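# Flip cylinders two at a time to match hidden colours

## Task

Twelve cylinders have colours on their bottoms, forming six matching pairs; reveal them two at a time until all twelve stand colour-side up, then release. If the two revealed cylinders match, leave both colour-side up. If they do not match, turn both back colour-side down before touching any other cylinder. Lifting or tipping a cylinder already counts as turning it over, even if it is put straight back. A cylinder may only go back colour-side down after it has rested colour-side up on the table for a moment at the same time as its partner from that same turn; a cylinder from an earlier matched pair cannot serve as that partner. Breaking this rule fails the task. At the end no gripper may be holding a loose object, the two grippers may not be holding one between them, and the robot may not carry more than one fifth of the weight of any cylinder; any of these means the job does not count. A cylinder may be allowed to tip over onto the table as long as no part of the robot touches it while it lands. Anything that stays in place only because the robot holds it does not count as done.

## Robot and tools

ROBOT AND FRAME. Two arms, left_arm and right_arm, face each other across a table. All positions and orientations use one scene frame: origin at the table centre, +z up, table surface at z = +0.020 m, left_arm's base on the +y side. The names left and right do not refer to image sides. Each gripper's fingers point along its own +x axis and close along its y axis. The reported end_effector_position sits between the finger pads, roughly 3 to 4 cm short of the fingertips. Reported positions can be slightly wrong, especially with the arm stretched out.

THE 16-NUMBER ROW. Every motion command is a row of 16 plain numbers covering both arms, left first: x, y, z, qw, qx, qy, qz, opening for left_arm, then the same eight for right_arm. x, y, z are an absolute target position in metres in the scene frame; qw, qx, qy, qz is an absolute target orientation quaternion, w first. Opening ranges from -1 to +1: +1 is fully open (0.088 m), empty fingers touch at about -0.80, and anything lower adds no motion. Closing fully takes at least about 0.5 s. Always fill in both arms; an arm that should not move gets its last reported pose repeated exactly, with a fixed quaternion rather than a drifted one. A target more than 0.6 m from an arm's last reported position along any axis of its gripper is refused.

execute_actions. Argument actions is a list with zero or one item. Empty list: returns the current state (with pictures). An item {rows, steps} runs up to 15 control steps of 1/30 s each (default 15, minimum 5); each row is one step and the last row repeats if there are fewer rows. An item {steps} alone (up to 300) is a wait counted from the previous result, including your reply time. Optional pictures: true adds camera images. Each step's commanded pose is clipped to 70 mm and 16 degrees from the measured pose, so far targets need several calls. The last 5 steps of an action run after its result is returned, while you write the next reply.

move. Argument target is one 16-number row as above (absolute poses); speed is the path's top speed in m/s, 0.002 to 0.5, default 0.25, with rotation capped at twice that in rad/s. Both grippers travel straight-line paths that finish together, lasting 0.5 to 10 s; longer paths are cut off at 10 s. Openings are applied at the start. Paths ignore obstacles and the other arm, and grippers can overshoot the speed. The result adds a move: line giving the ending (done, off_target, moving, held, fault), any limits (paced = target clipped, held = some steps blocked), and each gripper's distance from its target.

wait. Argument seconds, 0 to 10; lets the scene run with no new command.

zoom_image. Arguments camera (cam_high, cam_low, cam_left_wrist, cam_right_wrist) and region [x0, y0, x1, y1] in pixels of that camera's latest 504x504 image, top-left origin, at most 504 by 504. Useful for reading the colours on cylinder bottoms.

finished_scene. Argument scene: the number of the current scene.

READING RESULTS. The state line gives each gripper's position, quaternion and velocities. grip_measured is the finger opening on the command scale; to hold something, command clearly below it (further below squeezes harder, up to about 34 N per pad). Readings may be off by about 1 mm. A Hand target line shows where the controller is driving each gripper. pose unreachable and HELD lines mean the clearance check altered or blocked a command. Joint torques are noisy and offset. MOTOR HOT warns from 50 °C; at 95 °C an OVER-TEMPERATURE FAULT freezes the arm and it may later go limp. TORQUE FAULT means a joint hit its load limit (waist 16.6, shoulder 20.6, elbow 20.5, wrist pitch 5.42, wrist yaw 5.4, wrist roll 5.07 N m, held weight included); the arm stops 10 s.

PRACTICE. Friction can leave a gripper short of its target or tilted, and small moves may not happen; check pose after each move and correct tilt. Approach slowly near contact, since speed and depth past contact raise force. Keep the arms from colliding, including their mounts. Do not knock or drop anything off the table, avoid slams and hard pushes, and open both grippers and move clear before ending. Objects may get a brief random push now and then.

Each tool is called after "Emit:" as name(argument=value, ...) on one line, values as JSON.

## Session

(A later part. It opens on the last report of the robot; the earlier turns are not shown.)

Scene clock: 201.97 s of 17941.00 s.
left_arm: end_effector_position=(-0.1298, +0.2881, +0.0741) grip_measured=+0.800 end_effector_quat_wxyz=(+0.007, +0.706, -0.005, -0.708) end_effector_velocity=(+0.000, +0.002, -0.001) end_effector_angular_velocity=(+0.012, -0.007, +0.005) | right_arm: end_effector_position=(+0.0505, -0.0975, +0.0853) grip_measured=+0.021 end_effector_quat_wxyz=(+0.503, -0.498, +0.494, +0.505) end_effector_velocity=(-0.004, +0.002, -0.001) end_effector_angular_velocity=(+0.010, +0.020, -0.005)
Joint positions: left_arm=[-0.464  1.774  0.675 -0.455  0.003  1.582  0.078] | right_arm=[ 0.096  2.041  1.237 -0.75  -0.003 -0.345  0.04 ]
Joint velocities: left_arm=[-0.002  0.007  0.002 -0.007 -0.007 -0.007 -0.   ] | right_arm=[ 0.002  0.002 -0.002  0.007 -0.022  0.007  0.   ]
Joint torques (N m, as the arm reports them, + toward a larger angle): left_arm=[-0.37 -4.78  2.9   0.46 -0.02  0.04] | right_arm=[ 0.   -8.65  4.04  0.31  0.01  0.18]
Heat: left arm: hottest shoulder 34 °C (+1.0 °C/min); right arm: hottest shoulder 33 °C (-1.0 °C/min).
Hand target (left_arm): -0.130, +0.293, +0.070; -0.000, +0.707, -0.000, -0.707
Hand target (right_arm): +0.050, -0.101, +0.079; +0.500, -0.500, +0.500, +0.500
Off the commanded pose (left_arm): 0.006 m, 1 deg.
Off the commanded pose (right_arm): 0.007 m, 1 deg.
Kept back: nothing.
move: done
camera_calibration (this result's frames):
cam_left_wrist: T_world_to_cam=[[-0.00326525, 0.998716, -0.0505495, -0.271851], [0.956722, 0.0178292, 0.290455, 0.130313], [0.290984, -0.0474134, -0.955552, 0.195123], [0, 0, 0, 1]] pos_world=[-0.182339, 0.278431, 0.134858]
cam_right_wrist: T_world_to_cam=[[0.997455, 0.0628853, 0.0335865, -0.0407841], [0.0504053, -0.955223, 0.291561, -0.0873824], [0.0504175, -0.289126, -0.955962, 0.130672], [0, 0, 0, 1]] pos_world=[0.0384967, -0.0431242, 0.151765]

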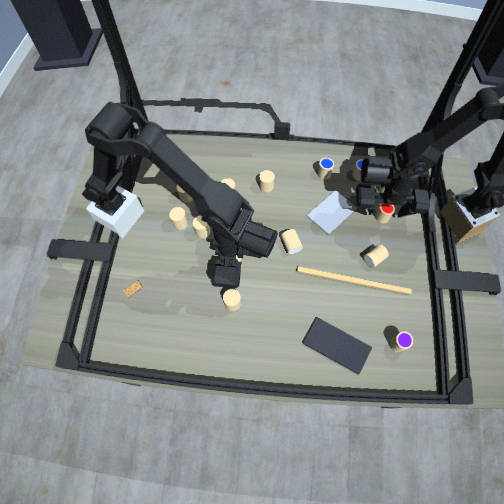

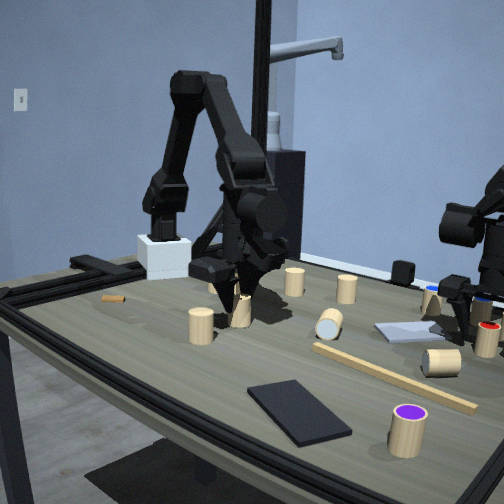

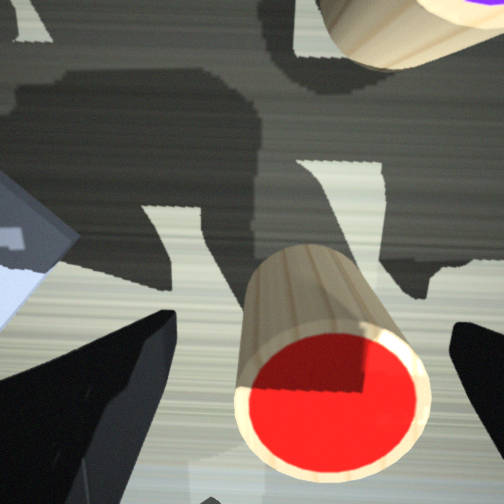

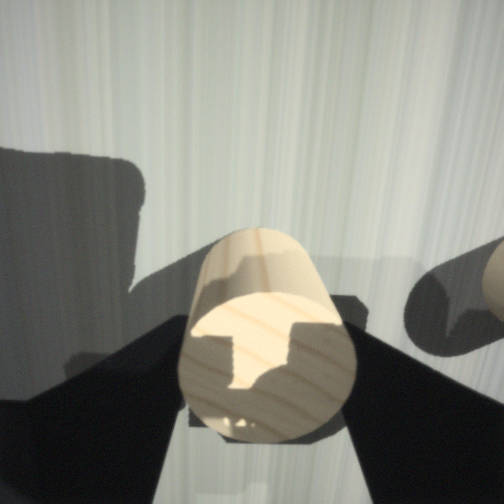

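Emit:
execute_actions(actions=[{"rows":[[-0.13,0.293,0.07,0,0.707,0,-0.707,-0.4,0.05,-0.1,0.077,0.5,-0.5,0.5,0.5,-0.4],[-0.13,0.293,0.07,0,0.707,0,-0.707,-0.4,0.05,-0.1,0.077,0.5,-0.5,0.5,0.5,-0.4],[-0.13,0.293,0.07,0,0.707,0,-0.707,-0.4,0.05,-0.1,0.077,0.5,-0.5,0.5,0.5,0.6]],"steps":15}])

Emit:
execute_actions(actions=[{"rows":[[-0.13,0.293,0.15,0,0.707,0,-0.707,-0.4,0.05,-0.1,0.15,0.5,-0.5,0.5,0.5,0.6]],"steps":12}])

Emit:
move(target=[-0.049,0.06,0.281,0.5,0.5,-0.5,-0.5,-0.4,-0.052,-0.065,0.272,0.707,0,0,0.707,0.6], speed=0.4)

Emit:
execute_actions(actions=[{"rows":[[-0.049,0.06,0.281,0.5,0.5,-0.5,-0.5,-0.4,-0.052,0.006,0.274,0.707,0,0,0.707,0.6]],"steps":15}])

Emit:
execute_actions(actions=[{"rows":[[-0.049,0.06,0.281,0.5,0.5,-0.5,-0.5,-0.4,-0.052,0.006,0.274,0.707,0,0,0.707,-0.4]],"steps":15}])

Emit:
execute_actions(actions=[{"rows":[[-0.049,0.06,0.281,0.5,0.5,-0.5,-0.5,0.6,-0.052,0.006,0.274,0.707,0,0,0.707,-0.4]],"steps":10}])

Emit:
execute_actions(actions=[{"rows":[[-0.049,0.125,0.281,0.5,0.5,-0.5,-0.5,0.6,-0.05,-0.04,0.28,0.707,0,0,0.707,-0.4]],"steps":10}])

Emit:
move(target=[-0.049,0.13,0.281,0.5,0.5,-0.5,-0.5,0.6,0.1,-0.2,0.15,0.5,-0.5,0.5,0.5,-0.4], speed=0.4)

Emit:
move(target=[-0.049,0.13,0.281,0.5,0.5,-0.5,-0.5,0.6,0.1,-0.2,0.078,0.5,-0.5,0.5,0.5,-0.4], speed=0.1)

Scene clock: 202.93 s of 17941.00 s.
left_arm: end_effector_position=(-0.1297, +0.2882, +0.0737) grip_measured=+0.016 end_effector_quat_wxyz=(+0.007, +0.706, -0.005, -0.708) end_effector_velocity=(+0.001, +0.000, +0.001) end_effector_angular_velocity=(+0.003, -0.007, +0.005) | right_arm: end_effector_position=(+0.0508, -0.0966, +0.0835) grip_measured=+0.519 end_effector_quat_wxyz=(+0.504, -0.498, +0.493, +0.505) end_effector_velocity=(-0.000, +0.000, -0.001) end_effector_angular_velocity=(+0.005, +0.006, -0.010)
Joint positions: left_arm=[-0.464  1.775  0.675 -0.454  0.003  1.582  0.04 ] | right_arm=[ 0.096  2.047  1.237 -0.743 -0.003 -0.345  0.064]
Joint velocities: left_arm=[-0.002 -0.002  0.002 -0.007 -0.007 -0.007 -0.   ] | right_arm=[-0.002  0.002 -0.002  0.007 -0.007  0.007  0.062]
Joint torques (N m, as the arm reports them, + toward a larger angle): left_arm=[-0.44 -5.21  2.9   0.46 -0.03  0.05] | right_arm=[-0.01 -8.53  4.06  0.3   0.01  0.16]
Heat: left arm: hottest shoulder 33 °C (+0.0 °C/min); right arm: hottest shoulder 33 °C (-1.0 °C/min).
Steps of this call (steps 1 to 19: nothing new was sent; steps 20 to 29: the first 10 steps of this action). Readings (end_effector_position):
20: left_arm (-0.1297, +0.2879, +0.0738) | right_arm (+0.0506, -0.0971, +0.0849)
21: left_arm (-0.1297, +0.2879, +0.0738) | right_arm (+0.0507, -0.0968, +0.0846)
23: left_arm (-0.1297, +0.2879, +0.0738) | right_arm (+0.0508, -0.0967, +0.0841)
27: left_arm (-0.1297, +0.2880, +0.0738) | right_arm (+0.0509, -0.0965, +0.0837)
29: the state above

Scene clock: 203.33 s of 17941.00 s.
left_arm: end_effector_position=(-0.1297, +0.2915, +0.1304) grip_measured=+0.016 end_effector_quat_wxyz=(+0.003, +0.706, -0.001, -0.708) end_effector_velocity=(-0.001, -0.027, +0.177) end_effector_angular_velocity=(-0.105, +0.006, +0.005) | right_arm: end_effector_position=(+0.0502, -0.0987, +0.1361) grip_measured=+0.596 end_effector_quat_wxyz=(+0.500, -0.500, +0.497, +0.503) end_effector_velocity=(+0.012, +0.034, +0.180) end_effector_angular_velocity=(+0.194, -0.061, +0.020)
Joint positions: left_arm=[-0.464  1.598  0.77  -0.737  0.002  1.582  0.04 ] | right_arm=[ 0.096  1.957  1.338 -0.946 -0.002 -0.345  0.068]
Joint velocities: left_arm=[-0.002 -0.422  0.408 -0.725  0.007 -0.007 -0.   ] | right_arm=[-0.002 -0.281  0.369 -0.447 -0.007 -0.022  0.001]
Joint torques (N m, as the arm reports them, + toward a larger angle): left_arm=[-0.12 -5.76  4.85 -0.05 -0.02  0.12] | right_arm=[ 0.   -9.33  5.18 -0.27 -0.01  0.17]
Heat: left arm: hottest shoulder 33 °C (+1.0 °C/min); right arm: hottest shoulder 33 °C (-1.0 °C/min).
Off your previous action's commanded pose (left_arm): 0.006 m, 1 deg at its last step (step 5 of this call).
Off your previous action's commanded pose (right_arm): 0.007 m, 1 deg at its last step (step 5 of this call).
Steps of this call (steps 1 to 5: the last 5 steps of your previous action; steps 6 to 12: the first 7 steps of this action). Readings (end_effector_position):
6: left_arm (-0.1297, +0.2909, +0.0794) | right_arm (+0.0500, -0.0990, +0.0887)
7: left_arm (-0.1298, +0.2978, +0.0876) | right_arm (+0.0481, -0.1045, +0.0949)
9: left_arm (-0.1298, +0.2988, +0.1070) | right_arm (+0.0477, -0.1057, +0.1119)
12: the state above

Scene clock: 206.47 s of 17941.00 s.
left_arm: end_effector_position=(-0.0505, +0.0648, +0.2827) grip_measured=+0.015 end_effector_quat_wxyz=(+0.494, +0.502, -0.503, -0.501) end_effector_velocity=(+0.000, -0.002, +0.009) end_effector_angular_velocity=(-0.040, -0.003, +0.005) | right_arm: end_effector_position=(-0.0507, -0.0629, +0.2775) grip_measured=+0.600 end_effector_quat_wxyz=(+0.711, -0.000, -0.010, +0.703) end_effector_velocity=(-0.002, -0.001, -0.002) end_effector_angular_velocity=(+0.002, +0.007, +0.020)
Joint positions: left_arm=[-0.22   1.863  0.748  1.11   0.268  1.582  0.04 ] | right_arm=[ 0.365  1.448  0.352  1.111 -0.061 -0.014  0.068]
Joint velocities: left_arm=[-0.002  0.002  0.007  0.037 -0.007 -0.007 -0.   ] | right_arm=[-0.002  0.012 -0.007  0.022 -0.022  0.007  0.   ]
Joint torques (N m, as the arm reports them, + toward a larger angle): left_arm=[ 0.11 -7.12  5.96  1.82  0.14 -0.1 ] | right_arm=[ 0.29 -4.56  4.21  1.55  0.04  0.19]
Heat: left arm: hottest shoulder 33 °C (+1.0 °C/min); right arm: hottest shoulder 33 °C (-1.0 °C/min).
Hand target (left_arm): -0.049, +0.062, +0.283; +0.496, +0.500, -0.504, -0.500
Hand target (right_arm): -0.051, -0.064, +0.271; +0.711, -0.003, -0.003, +0.704
Off your previous action's commanded pose (left_arm): 0.008 m, 1 deg at its last step (step 5 of this call).
Off your previous action's commanded pose (right_arm): 0.005 m, 0 deg at its last step (step 5 of this call).
Off the commanded pose (left_arm): 0.005 m, 1 deg.
Off the commanded pose (right_arm): 0.006 m, 1 deg.
Kept back: nothing.
move: done
camera_calibration (this result's frames):
cam_left_wrist: T_world_to_cam=[[0.0104892, -0.0284126, -0.999541, 0.297469], [0.958316, 0.285703, 0.00193527, 0.0621162], [0.285517, -0.957897, 0.0302251, 0.140877], [0, 0, 0, 1]] pos_world=[-0.10287, 0.125651, 0.292955]
cam_right_wrist: T_world_to_cam=[[0.996532, -0.0408588, 0.0724904, 0.034194], [0.0573388, -0.294151, -0.954038, 0.282266], [0.0603039, 0.954885, -0.290788, 0.223735], [0, 0, 0, 1]] pos_world=[-0.0637523, -0.129216, 0.331873]

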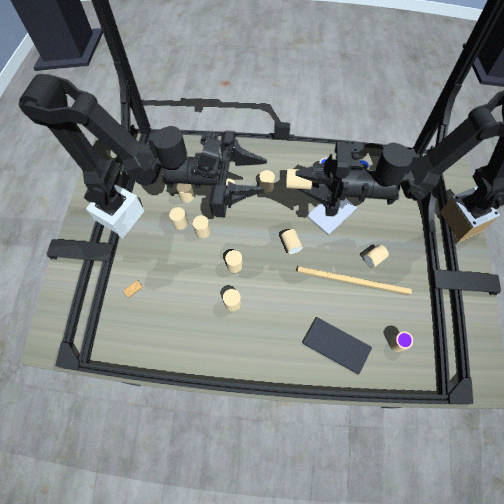

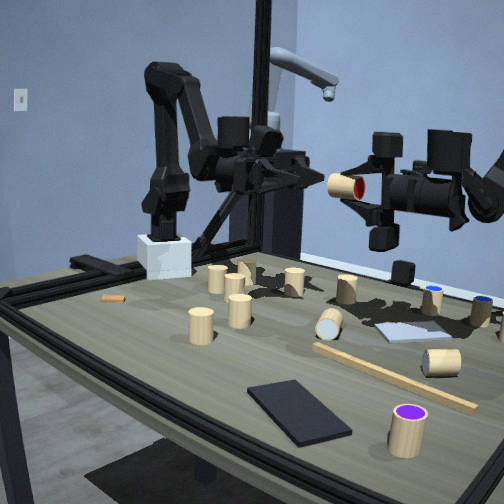

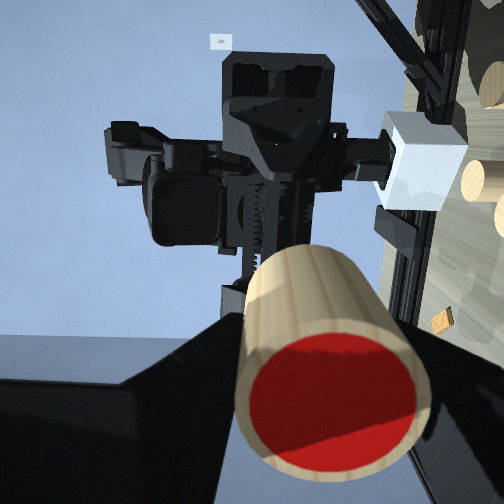

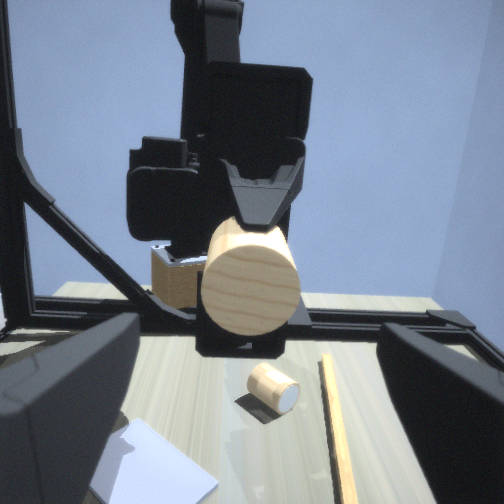

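Scene clock: 206.80 s of 17941.00 s.
left_arm: end_effector_position=(-0.0490, +0.0634, +0.2809) grip_measured=+0.015 end_effector_quat_wxyz=(+0.498, +0.502, -0.500, -0.501) end_effector_velocity=(-0.002, -0.001, +0.004) end_effector_angular_velocity=(-0.012, +0.004, +0.000) | right_arm: end_effector_position=(-0.0515, -0.0028, +0.2750) grip_measured=+0.600 end_effector_quat_wxyz=(+0.707, -0.001, -0.004, +0.707) end_effector_velocity=(-0.001, +0.055, +0.017) end_effector_angular_velocity=(+0.046, +0.005, +0.024)
Joint positions: left_arm=[-0.22   1.874  0.753  1.117  0.261  1.575  0.04 ] | right_arm=[ 0.378  1.68   0.579  1.105 -0.057 -0.006  0.068]
Joint velocities: left_arm=[-0.007 -0.002  0.002  0.007 -0.007 -0.007 -0.   ] | right_arm=[ 0.002  0.159  0.227 -0.022 -0.022  0.007  0.   ]
Joint torques (N m, as the arm reports them, + toward a larger angle): left_arm=[-0.33 -7.1   5.93  1.91 -0.09 -0.15] | right_arm=[ 0.3  -6.38  6.54  1.18  0.04  0.18]
Heat: left arm: hottest shoulder 33 °C (+1.0 °C/min); right arm: hottest shoulder 33 °C (-1.0 °C/min).
Steps of this call (steps 1 to 10: the first 10 steps of this action). Readings (end_effector_position):
1: left_arm (-0.0504, +0.0646, +0.2825) | right_arm (-0.0507, -0.0567, +0.2771)
2: left_arm (-0.0503, +0.0642, +0.2824) | right_arm (-0.0511, -0.0464, +0.2771)
4: left_arm (-0.0496, +0.0637, +0.2817) | right_arm (-0.0515, -0.0267, +0.2751)
8: left_arm (-0.0491, +0.0635, +0.2808) | right_arm (-0.0516, -0.0074, +0.2739)
10: the state above

Scene clock: 207.30 s of 17941.00 s.
left_arm: end_effector_position=(-0.0499, +0.0631, +0.2812) grip_measured=+0.015 end_effector_quat_wxyz=(+0.498, +0.501, -0.500, -0.501) end_effector_velocity=(-0.005, +0.000, +0.004) end_effector_angular_velocity=(-0.012, +0.019, -0.015) | right_arm: end_effector_position=(-0.0503, +0.0030, +0.2757) grip_measured=+0.023 end_effector_quat_wxyz=(+0.709, -0.000, -0.004, +0.705) end_effector_velocity=(+0.002, -0.001, -0.002) end_effector_angular_velocity=(-0.007, -0.022, -0.010)
Joint positions: left_arm=[-0.222  1.874  0.753  1.118  0.26   1.574  0.04 ] | right_arm=[ 0.378  1.697  0.603  1.1   -0.053 -0.005  0.04 ]
Joint velocities: left_arm=[-0.007 -0.007 -0.002  0.007  0.007 -0.022 -0.   ] | right_arm=[-0.002 -0.002 -0.002 -0.007  0.007 -0.022 -0.   ]
Joint torques (N m, as the arm reports them, + toward a larger angle): left_arm=[ 0.01 -6.92  6.28  1.88 -0.1  -0.09] | right_arm=[ 0.34 -6.37  6.95  1.16 -0.1   0.18]
Heat: left arm: hottest shoulder 33 °C (+1.0 °C/min); right arm: hottest shoulder 33 °C (-1.0 °C/min).
Off your previous action's commanded pose (left_arm): 0.003 m, 0 deg at its last step (step 5 of this call).
Off your previous action's commanded pose (right_arm): 0.005 m, 0 deg at its last step (step 5 of this call).
Steps of this call (steps 1 to 5: the last 5 steps of your previous action; steps 6 to 15: the first 10 steps of this action). Readings (end_effector_position):
6: left_arm (-0.0488, +0.0633, +0.2813) | right_arm (-0.0514, +0.0022, +0.2757)
7: left_arm (-0.0488, +0.0633, +0.2813) | right_arm (-0.0513, +0.0025, +0.2756)
9: left_arm (-0.0488, +0.0632, +0.2812) | right_arm (-0.0514, +0.0029, +0.2756)
13: left_arm (-0.0499, +0.0631, +0.2812) | right_arm (-0.0503, +0.0030, +0.2757)
15: the state above

Scene clock: 207.63 s of 17941.00 s.
left_arm: end_effector_position=(-0.0498, +0.0629, +0.2818) grip_measured=+0.195 end_effector_quat_wxyz=(+0.498, +0.500, -0.501, -0.500) end_effector_velocity=(-0.002, -0.002, +0.005) end_effector_angular_velocity=(-0.016, +0.018, +0.000) | right_arm: end_effector_position=(-0.0505, +0.0033, +0.2749) grip_measured=+0.023 end_effector_quat_wxyz=(+0.709, -0.001, -0.003, +0.705) end_effector_velocity=(-0.002, +0.001, -0.012) end_effector_angular_velocity=(-0.032, -0.006, +0.010)
Joint positions: left_arm=[-0.222  1.874  0.754  1.119  0.26   1.574  0.049] | right_arm=[ 0.378  1.699  0.603  1.098 -0.053 -0.005  0.04 ]
Joint velocities: left_arm=[-0.007 -0.002  0.007  0.007 -0.007 -0.022  0.161] | right_arm=[ 0.002  0.022 -0.002 -0.007 -0.007 -0.007  0.   ]
Joint torques (N m, as the arm reports them, + toward a larger angle): left_arm=[-0.14 -7.24  6.06  1.86 -0.09 -0.12] | right_arm=[ 0.28 -6.81  6.83  1.27 -0.1   0.19]
Heat: left arm: hottest shoulder 33 °C (+1.0 °C/min); right arm: hottest shoulder 33 °C (-1.0 °C/min).
Off your previous action's commanded pose (left_arm): 0.003 m, 0 deg at its last step (step 5 of this call).
Off your previous action's commanded pose (right_arm): 0.004 m, 1 deg at its last step (step 5 of this call).
Steps of this call (steps 1 to 5: the last 5 steps of your previous action; steps 6 to 10: the first 5 steps of this action). Readings (end_effector_position):
6: left_arm (-0.0499, +0.0631, +0.2812) | right_arm (-0.0503, +0.0030, +0.2756)
7: left_arm (-0.0499, +0.0631, +0.2812) | right_arm (-0.0503, +0.0030, +0.2756)
9: left_arm (-0.0499, +0.0630, +0.2815) | right_arm (-0.0505, +0.0032, +0.2752)
10: the state above

Scene clock: 207.97 s of 17941.00 s.
left_arm: end_effector_position=(-0.0484, +0.1011, +0.2791) grip_measured=+0.585 end_effector_quat_wxyz=(+0.499, +0.502, -0.499, -0.500) end_effector_velocity=(+0.017, +0.178, -0.028) end_effector_angular_velocity=(+0.086, +0.034, +0.064) | right_arm: end_effector_position=(-0.0510, -0.0241, +0.2764) grip_measured=+0.022 end_effector_quat_wxyz=(+0.707, -0.003, -0.001, +0.707) end_effector_velocity=(+0.006, -0.116, +0.041) end_effector_angular_velocity=(+0.071, -0.012, +0.000)
Joint positions: left_arm=[-0.186  1.775  0.599  1.174  0.292  1.574  0.068] | right_arm=[ 0.372  1.594  0.5    1.092 -0.065 -0.005  0.04 ]
Joint velocities: left_arm=[ 0.203 -0.471 -0.701  0.139  0.139 -0.007  0.006] | right_arm=[-0.051 -0.535 -0.398 -0.066 -0.051 -0.007 -0.001]
Joint torques (N m, as the arm reports them, + toward a larger angle): left_arm=[-0.36 -8.75  4.46  1.84  0.11 -0.15] | right_arm=[-0.22 -7.9   4.79  1.24 -0.11  0.2 ]
Heat: left arm: hottest shoulder 33 °C (+1.0 °C/min); right arm: hottest shoulder 33 °C (-1.0 °C/min).
Off your previous action's commanded pose (left_arm): 0.003 m, 0 deg at its last step (step 5 of this call).
Off your previous action's commanded pose (right_arm): 0.003 m, 0 deg at its last step (step 5 of this call).
Steps of this call (steps 1 to 5: the last 5 steps of your previous action; steps 6 to 10: the first 5 steps of this action). Readings (end_effector_position):
6: left_arm (-0.0502, +0.0678, +0.2829) | right_arm (-0.0508, -0.0004, +0.2744)
7: left_arm (-0.0504, +0.0768, +0.2824) | right_arm (-0.0513, -0.0071, +0.2737)
9: left_arm (-0.0493, +0.0947, +0.2801) | right_arm (-0.0513, -0.0199, +0.2752)
10: the state above

Scene clock: 210.97 s of 17941.00 s.
left_arm: end_effector_position=(-0.0487, +0.1269, +0.2810) grip_measured=+0.600 end_effector_quat_wxyz=(+0.499, +0.501, -0.501, -0.499) end_effector_velocity=(-0.000, +0.000, -0.005) end_effector_angular_velocity=(+0.021, +0.014, +0.005) | right_arm: end_effector_position=(+0.0967, -0.2013, +0.1519) grip_measured=+0.022 end_effector_quat_wxyz=(+0.497, -0.497, +0.499, +0.507) end_effector_velocity=(-0.003, -0.006, -0.002) end_effector_angular_velocity=(-0.029, +0.030, -0.000)
Joint positions: left_arm=[-0.158  1.693  0.501  1.192  0.322  1.574  0.068] | right_arm=[-0.187  1.689  1.063 -0.945 -0.014 -0.631  0.04 ]
Joint velocities: left_arm=[-0.002 -0.002 -0.002 -0.022 -0.007 -0.007 -0.   ] | right_arm=[-0.007  0.012  0.007 -0.037 -0.007 -0.007 -0.   ]
Joint torques (N m, as the arm reports them, + toward a larger angle): left_arm=[ 0.1  -8.01  3.59  1.81  0.13 -0.1 ] | right_arm=[-0.3  -6.52  6.78 -0.11 -0.03 -0.22]
Heat: left arm: hottest shoulder 33 °C (+1.0 °C/min); right arm: hottest shoulder 33 °C (-1.0 °C/min).
Hand target (left_arm): -0.049, +0.130, +0.281; +0.500, +0.500, -0.500, -0.500
Hand target (right_arm): +0.099, -0.201, +0.151; +0.495, -0.500, +0.500, +0.506
Off your previous action's commanded pose (left_arm): 0.009 m, 0 deg at its last step (step 5 of this call).
Off your previous action's commanded pose (right_arm): 0.006 m, 0 deg at its last step (step 5 of this call).
Off the commanded pose (left_arm): 0.003 m, 0 deg.
Off the commanded pose (right_arm): 0.004 m, 1 deg.
Kept back: nothing.
move: done
camera_calibration (this result's frames):
cam_left_wrist: T_world_to_cam=[[0.00326529, -0.033105, -0.999447, 0.297788], [0.955861, 0.293745, -0.00660691, 0.0439406], [0.293801, -0.95531, 0.0326029, 0.199287], [0, 0, 0, 1]] pos_world=[-0.101524, 0.187331, 0.291416]
cam_right_wrist: T_world_to_cam=[[0.997647, 0.0658555, 0.0190756, -0.0798212], [0.0571535, -0.952482, 0.299186, -0.209589], [0.0378722, -0.297391, -0.954004, 0.161271], [0, 0, 0, 1]] pos_world=[0.0855044, -0.146412, 0.218082]

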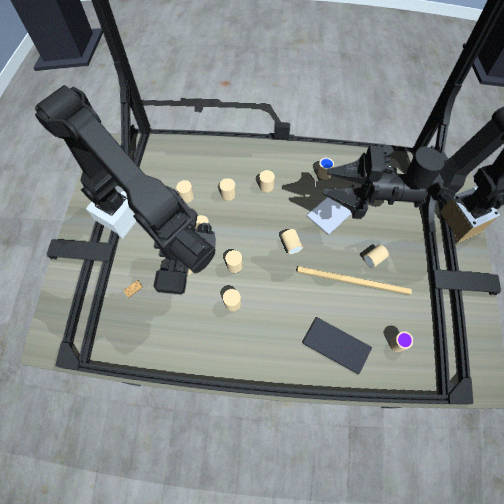

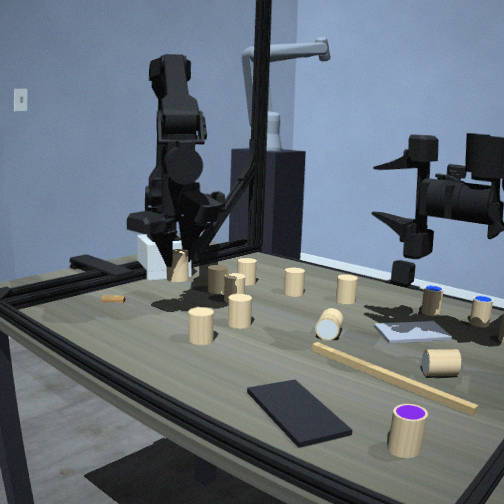

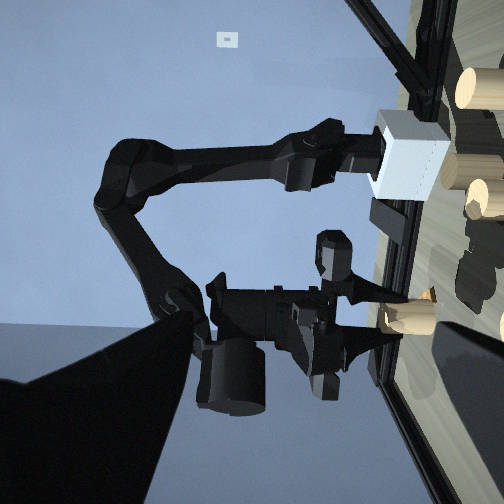

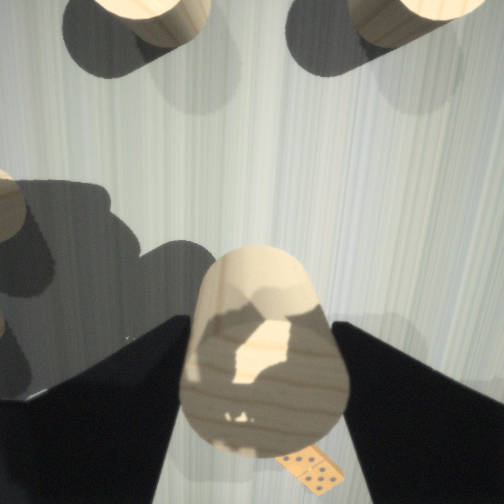

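Scene clock: 212.17 s of 17941.00 s.
left_arm: end_effector_position=(-0.0487, +0.1270, +0.2811) grip_measured=+0.600 end_effector_quat_wxyz=(+0.499, +0.501, -0.501, -0.499) end_effector_velocity=(-0.002, -0.001, +0.000) end_effector_angular_velocity=(+0.002, +0.008, -0.010) | right_arm: end_effector_position=(+0.1012, -0.1979, +0.0843) grip_measured=+0.022 end_effector_quat_wxyz=(+0.504, -0.499, +0.494, +0.503) end_effector_velocity=(-0.003, -0.001, +0.000) end_effector_angular_velocity=(-0.002, +0.010, +0.010)
Joint positions: left_arm=[-0.158  1.693  0.501  1.192  0.322  1.574  0.068] | right_arm=[-0.187  1.832  0.927 -0.651 -0.003 -0.628  0.04 ]
Joint velocities: left_arm=[-0.002 -0.002  0.002 -0.007  0.007 -0.007  0.   ] | right_arm=[ 0.002 -0.002 -0.002 -0.007 -0.007 -0.007 -0.   ]
Joint torques (N m, as the arm reports them, + toward a larger angle): left_arm=[ 0.42 -7.99  3.56  1.78  0.11 -0.16] | right_arm=[ 0.05 -6.27  3.58  0.57 -0.01  0.17]
Heat: left arm: hottest shoulder 33 °C (+1.0 °C/min); right arm: hottest shoulder 33 °C (-1.0 °C/min).
Hand target (left_arm): -0.049, +0.130, +0.281; +0.500, +0.500, -0.500, -0.500
Hand target (right_arm): +0.100, -0.201, +0.078; +0.500, -0.500, +0.500, +0.500
Off the commanded pose (left_arm): 0.003 m, 0 deg.
Off the commanded pose (right_arm): 0.007 m, 1 deg.
Kept back: nothing.
move: done
camera_calibration (this result's frames):
cam_left_wrist: T_world_to_cam=[[0.00338579, -0.0334667, -0.999434, 0.297932], [0.955862, 0.293743, -0.00659798, 0.0439414], [0.293797, -0.955299, 0.0329841, 0.199275], [0, 0, 0, 1]] pos_world=[-0.101557, 0.18743, 0.29148]
cam_right_wrist: T_world_to_cam=[[0.997352, 0.0621622, 0.0377487, -0.085519], [0.0483735, -0.954606, 0.293917, -0.185475], [0.0543056, -0.291313, -0.955085, 0.0972771], [0, 0, 0, 1]] pos_world=[0.0889819, -0.143402, 0.150651]

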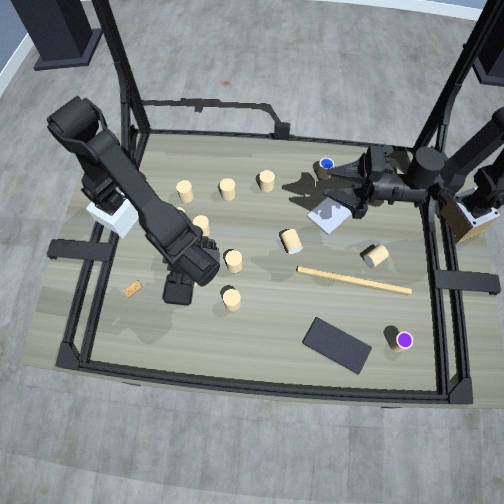

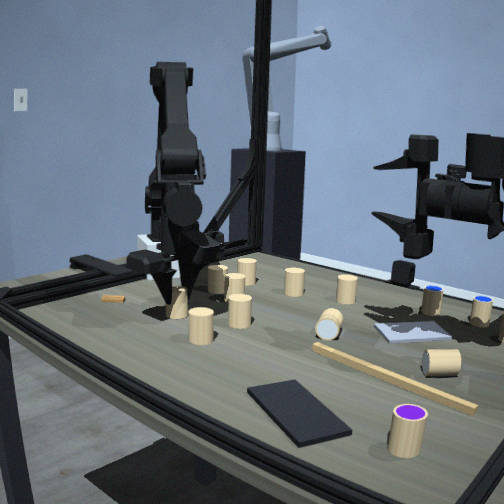

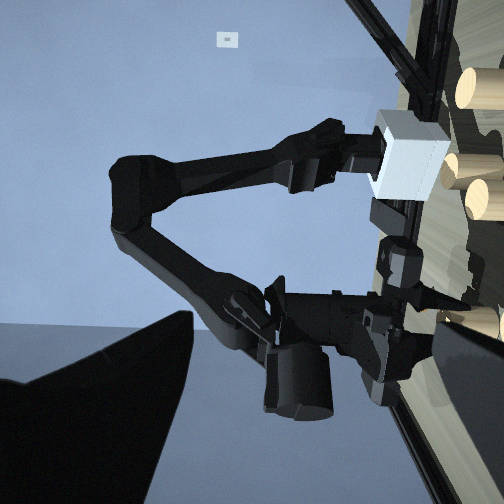

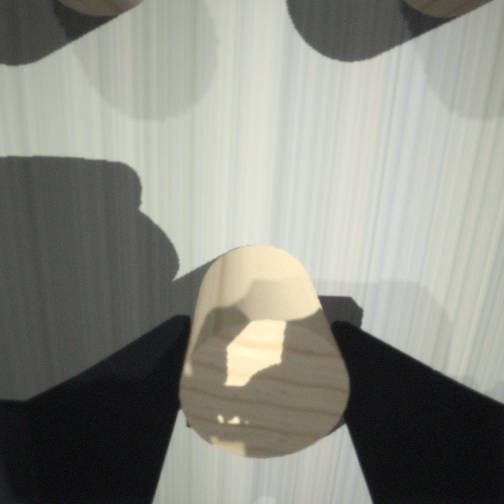

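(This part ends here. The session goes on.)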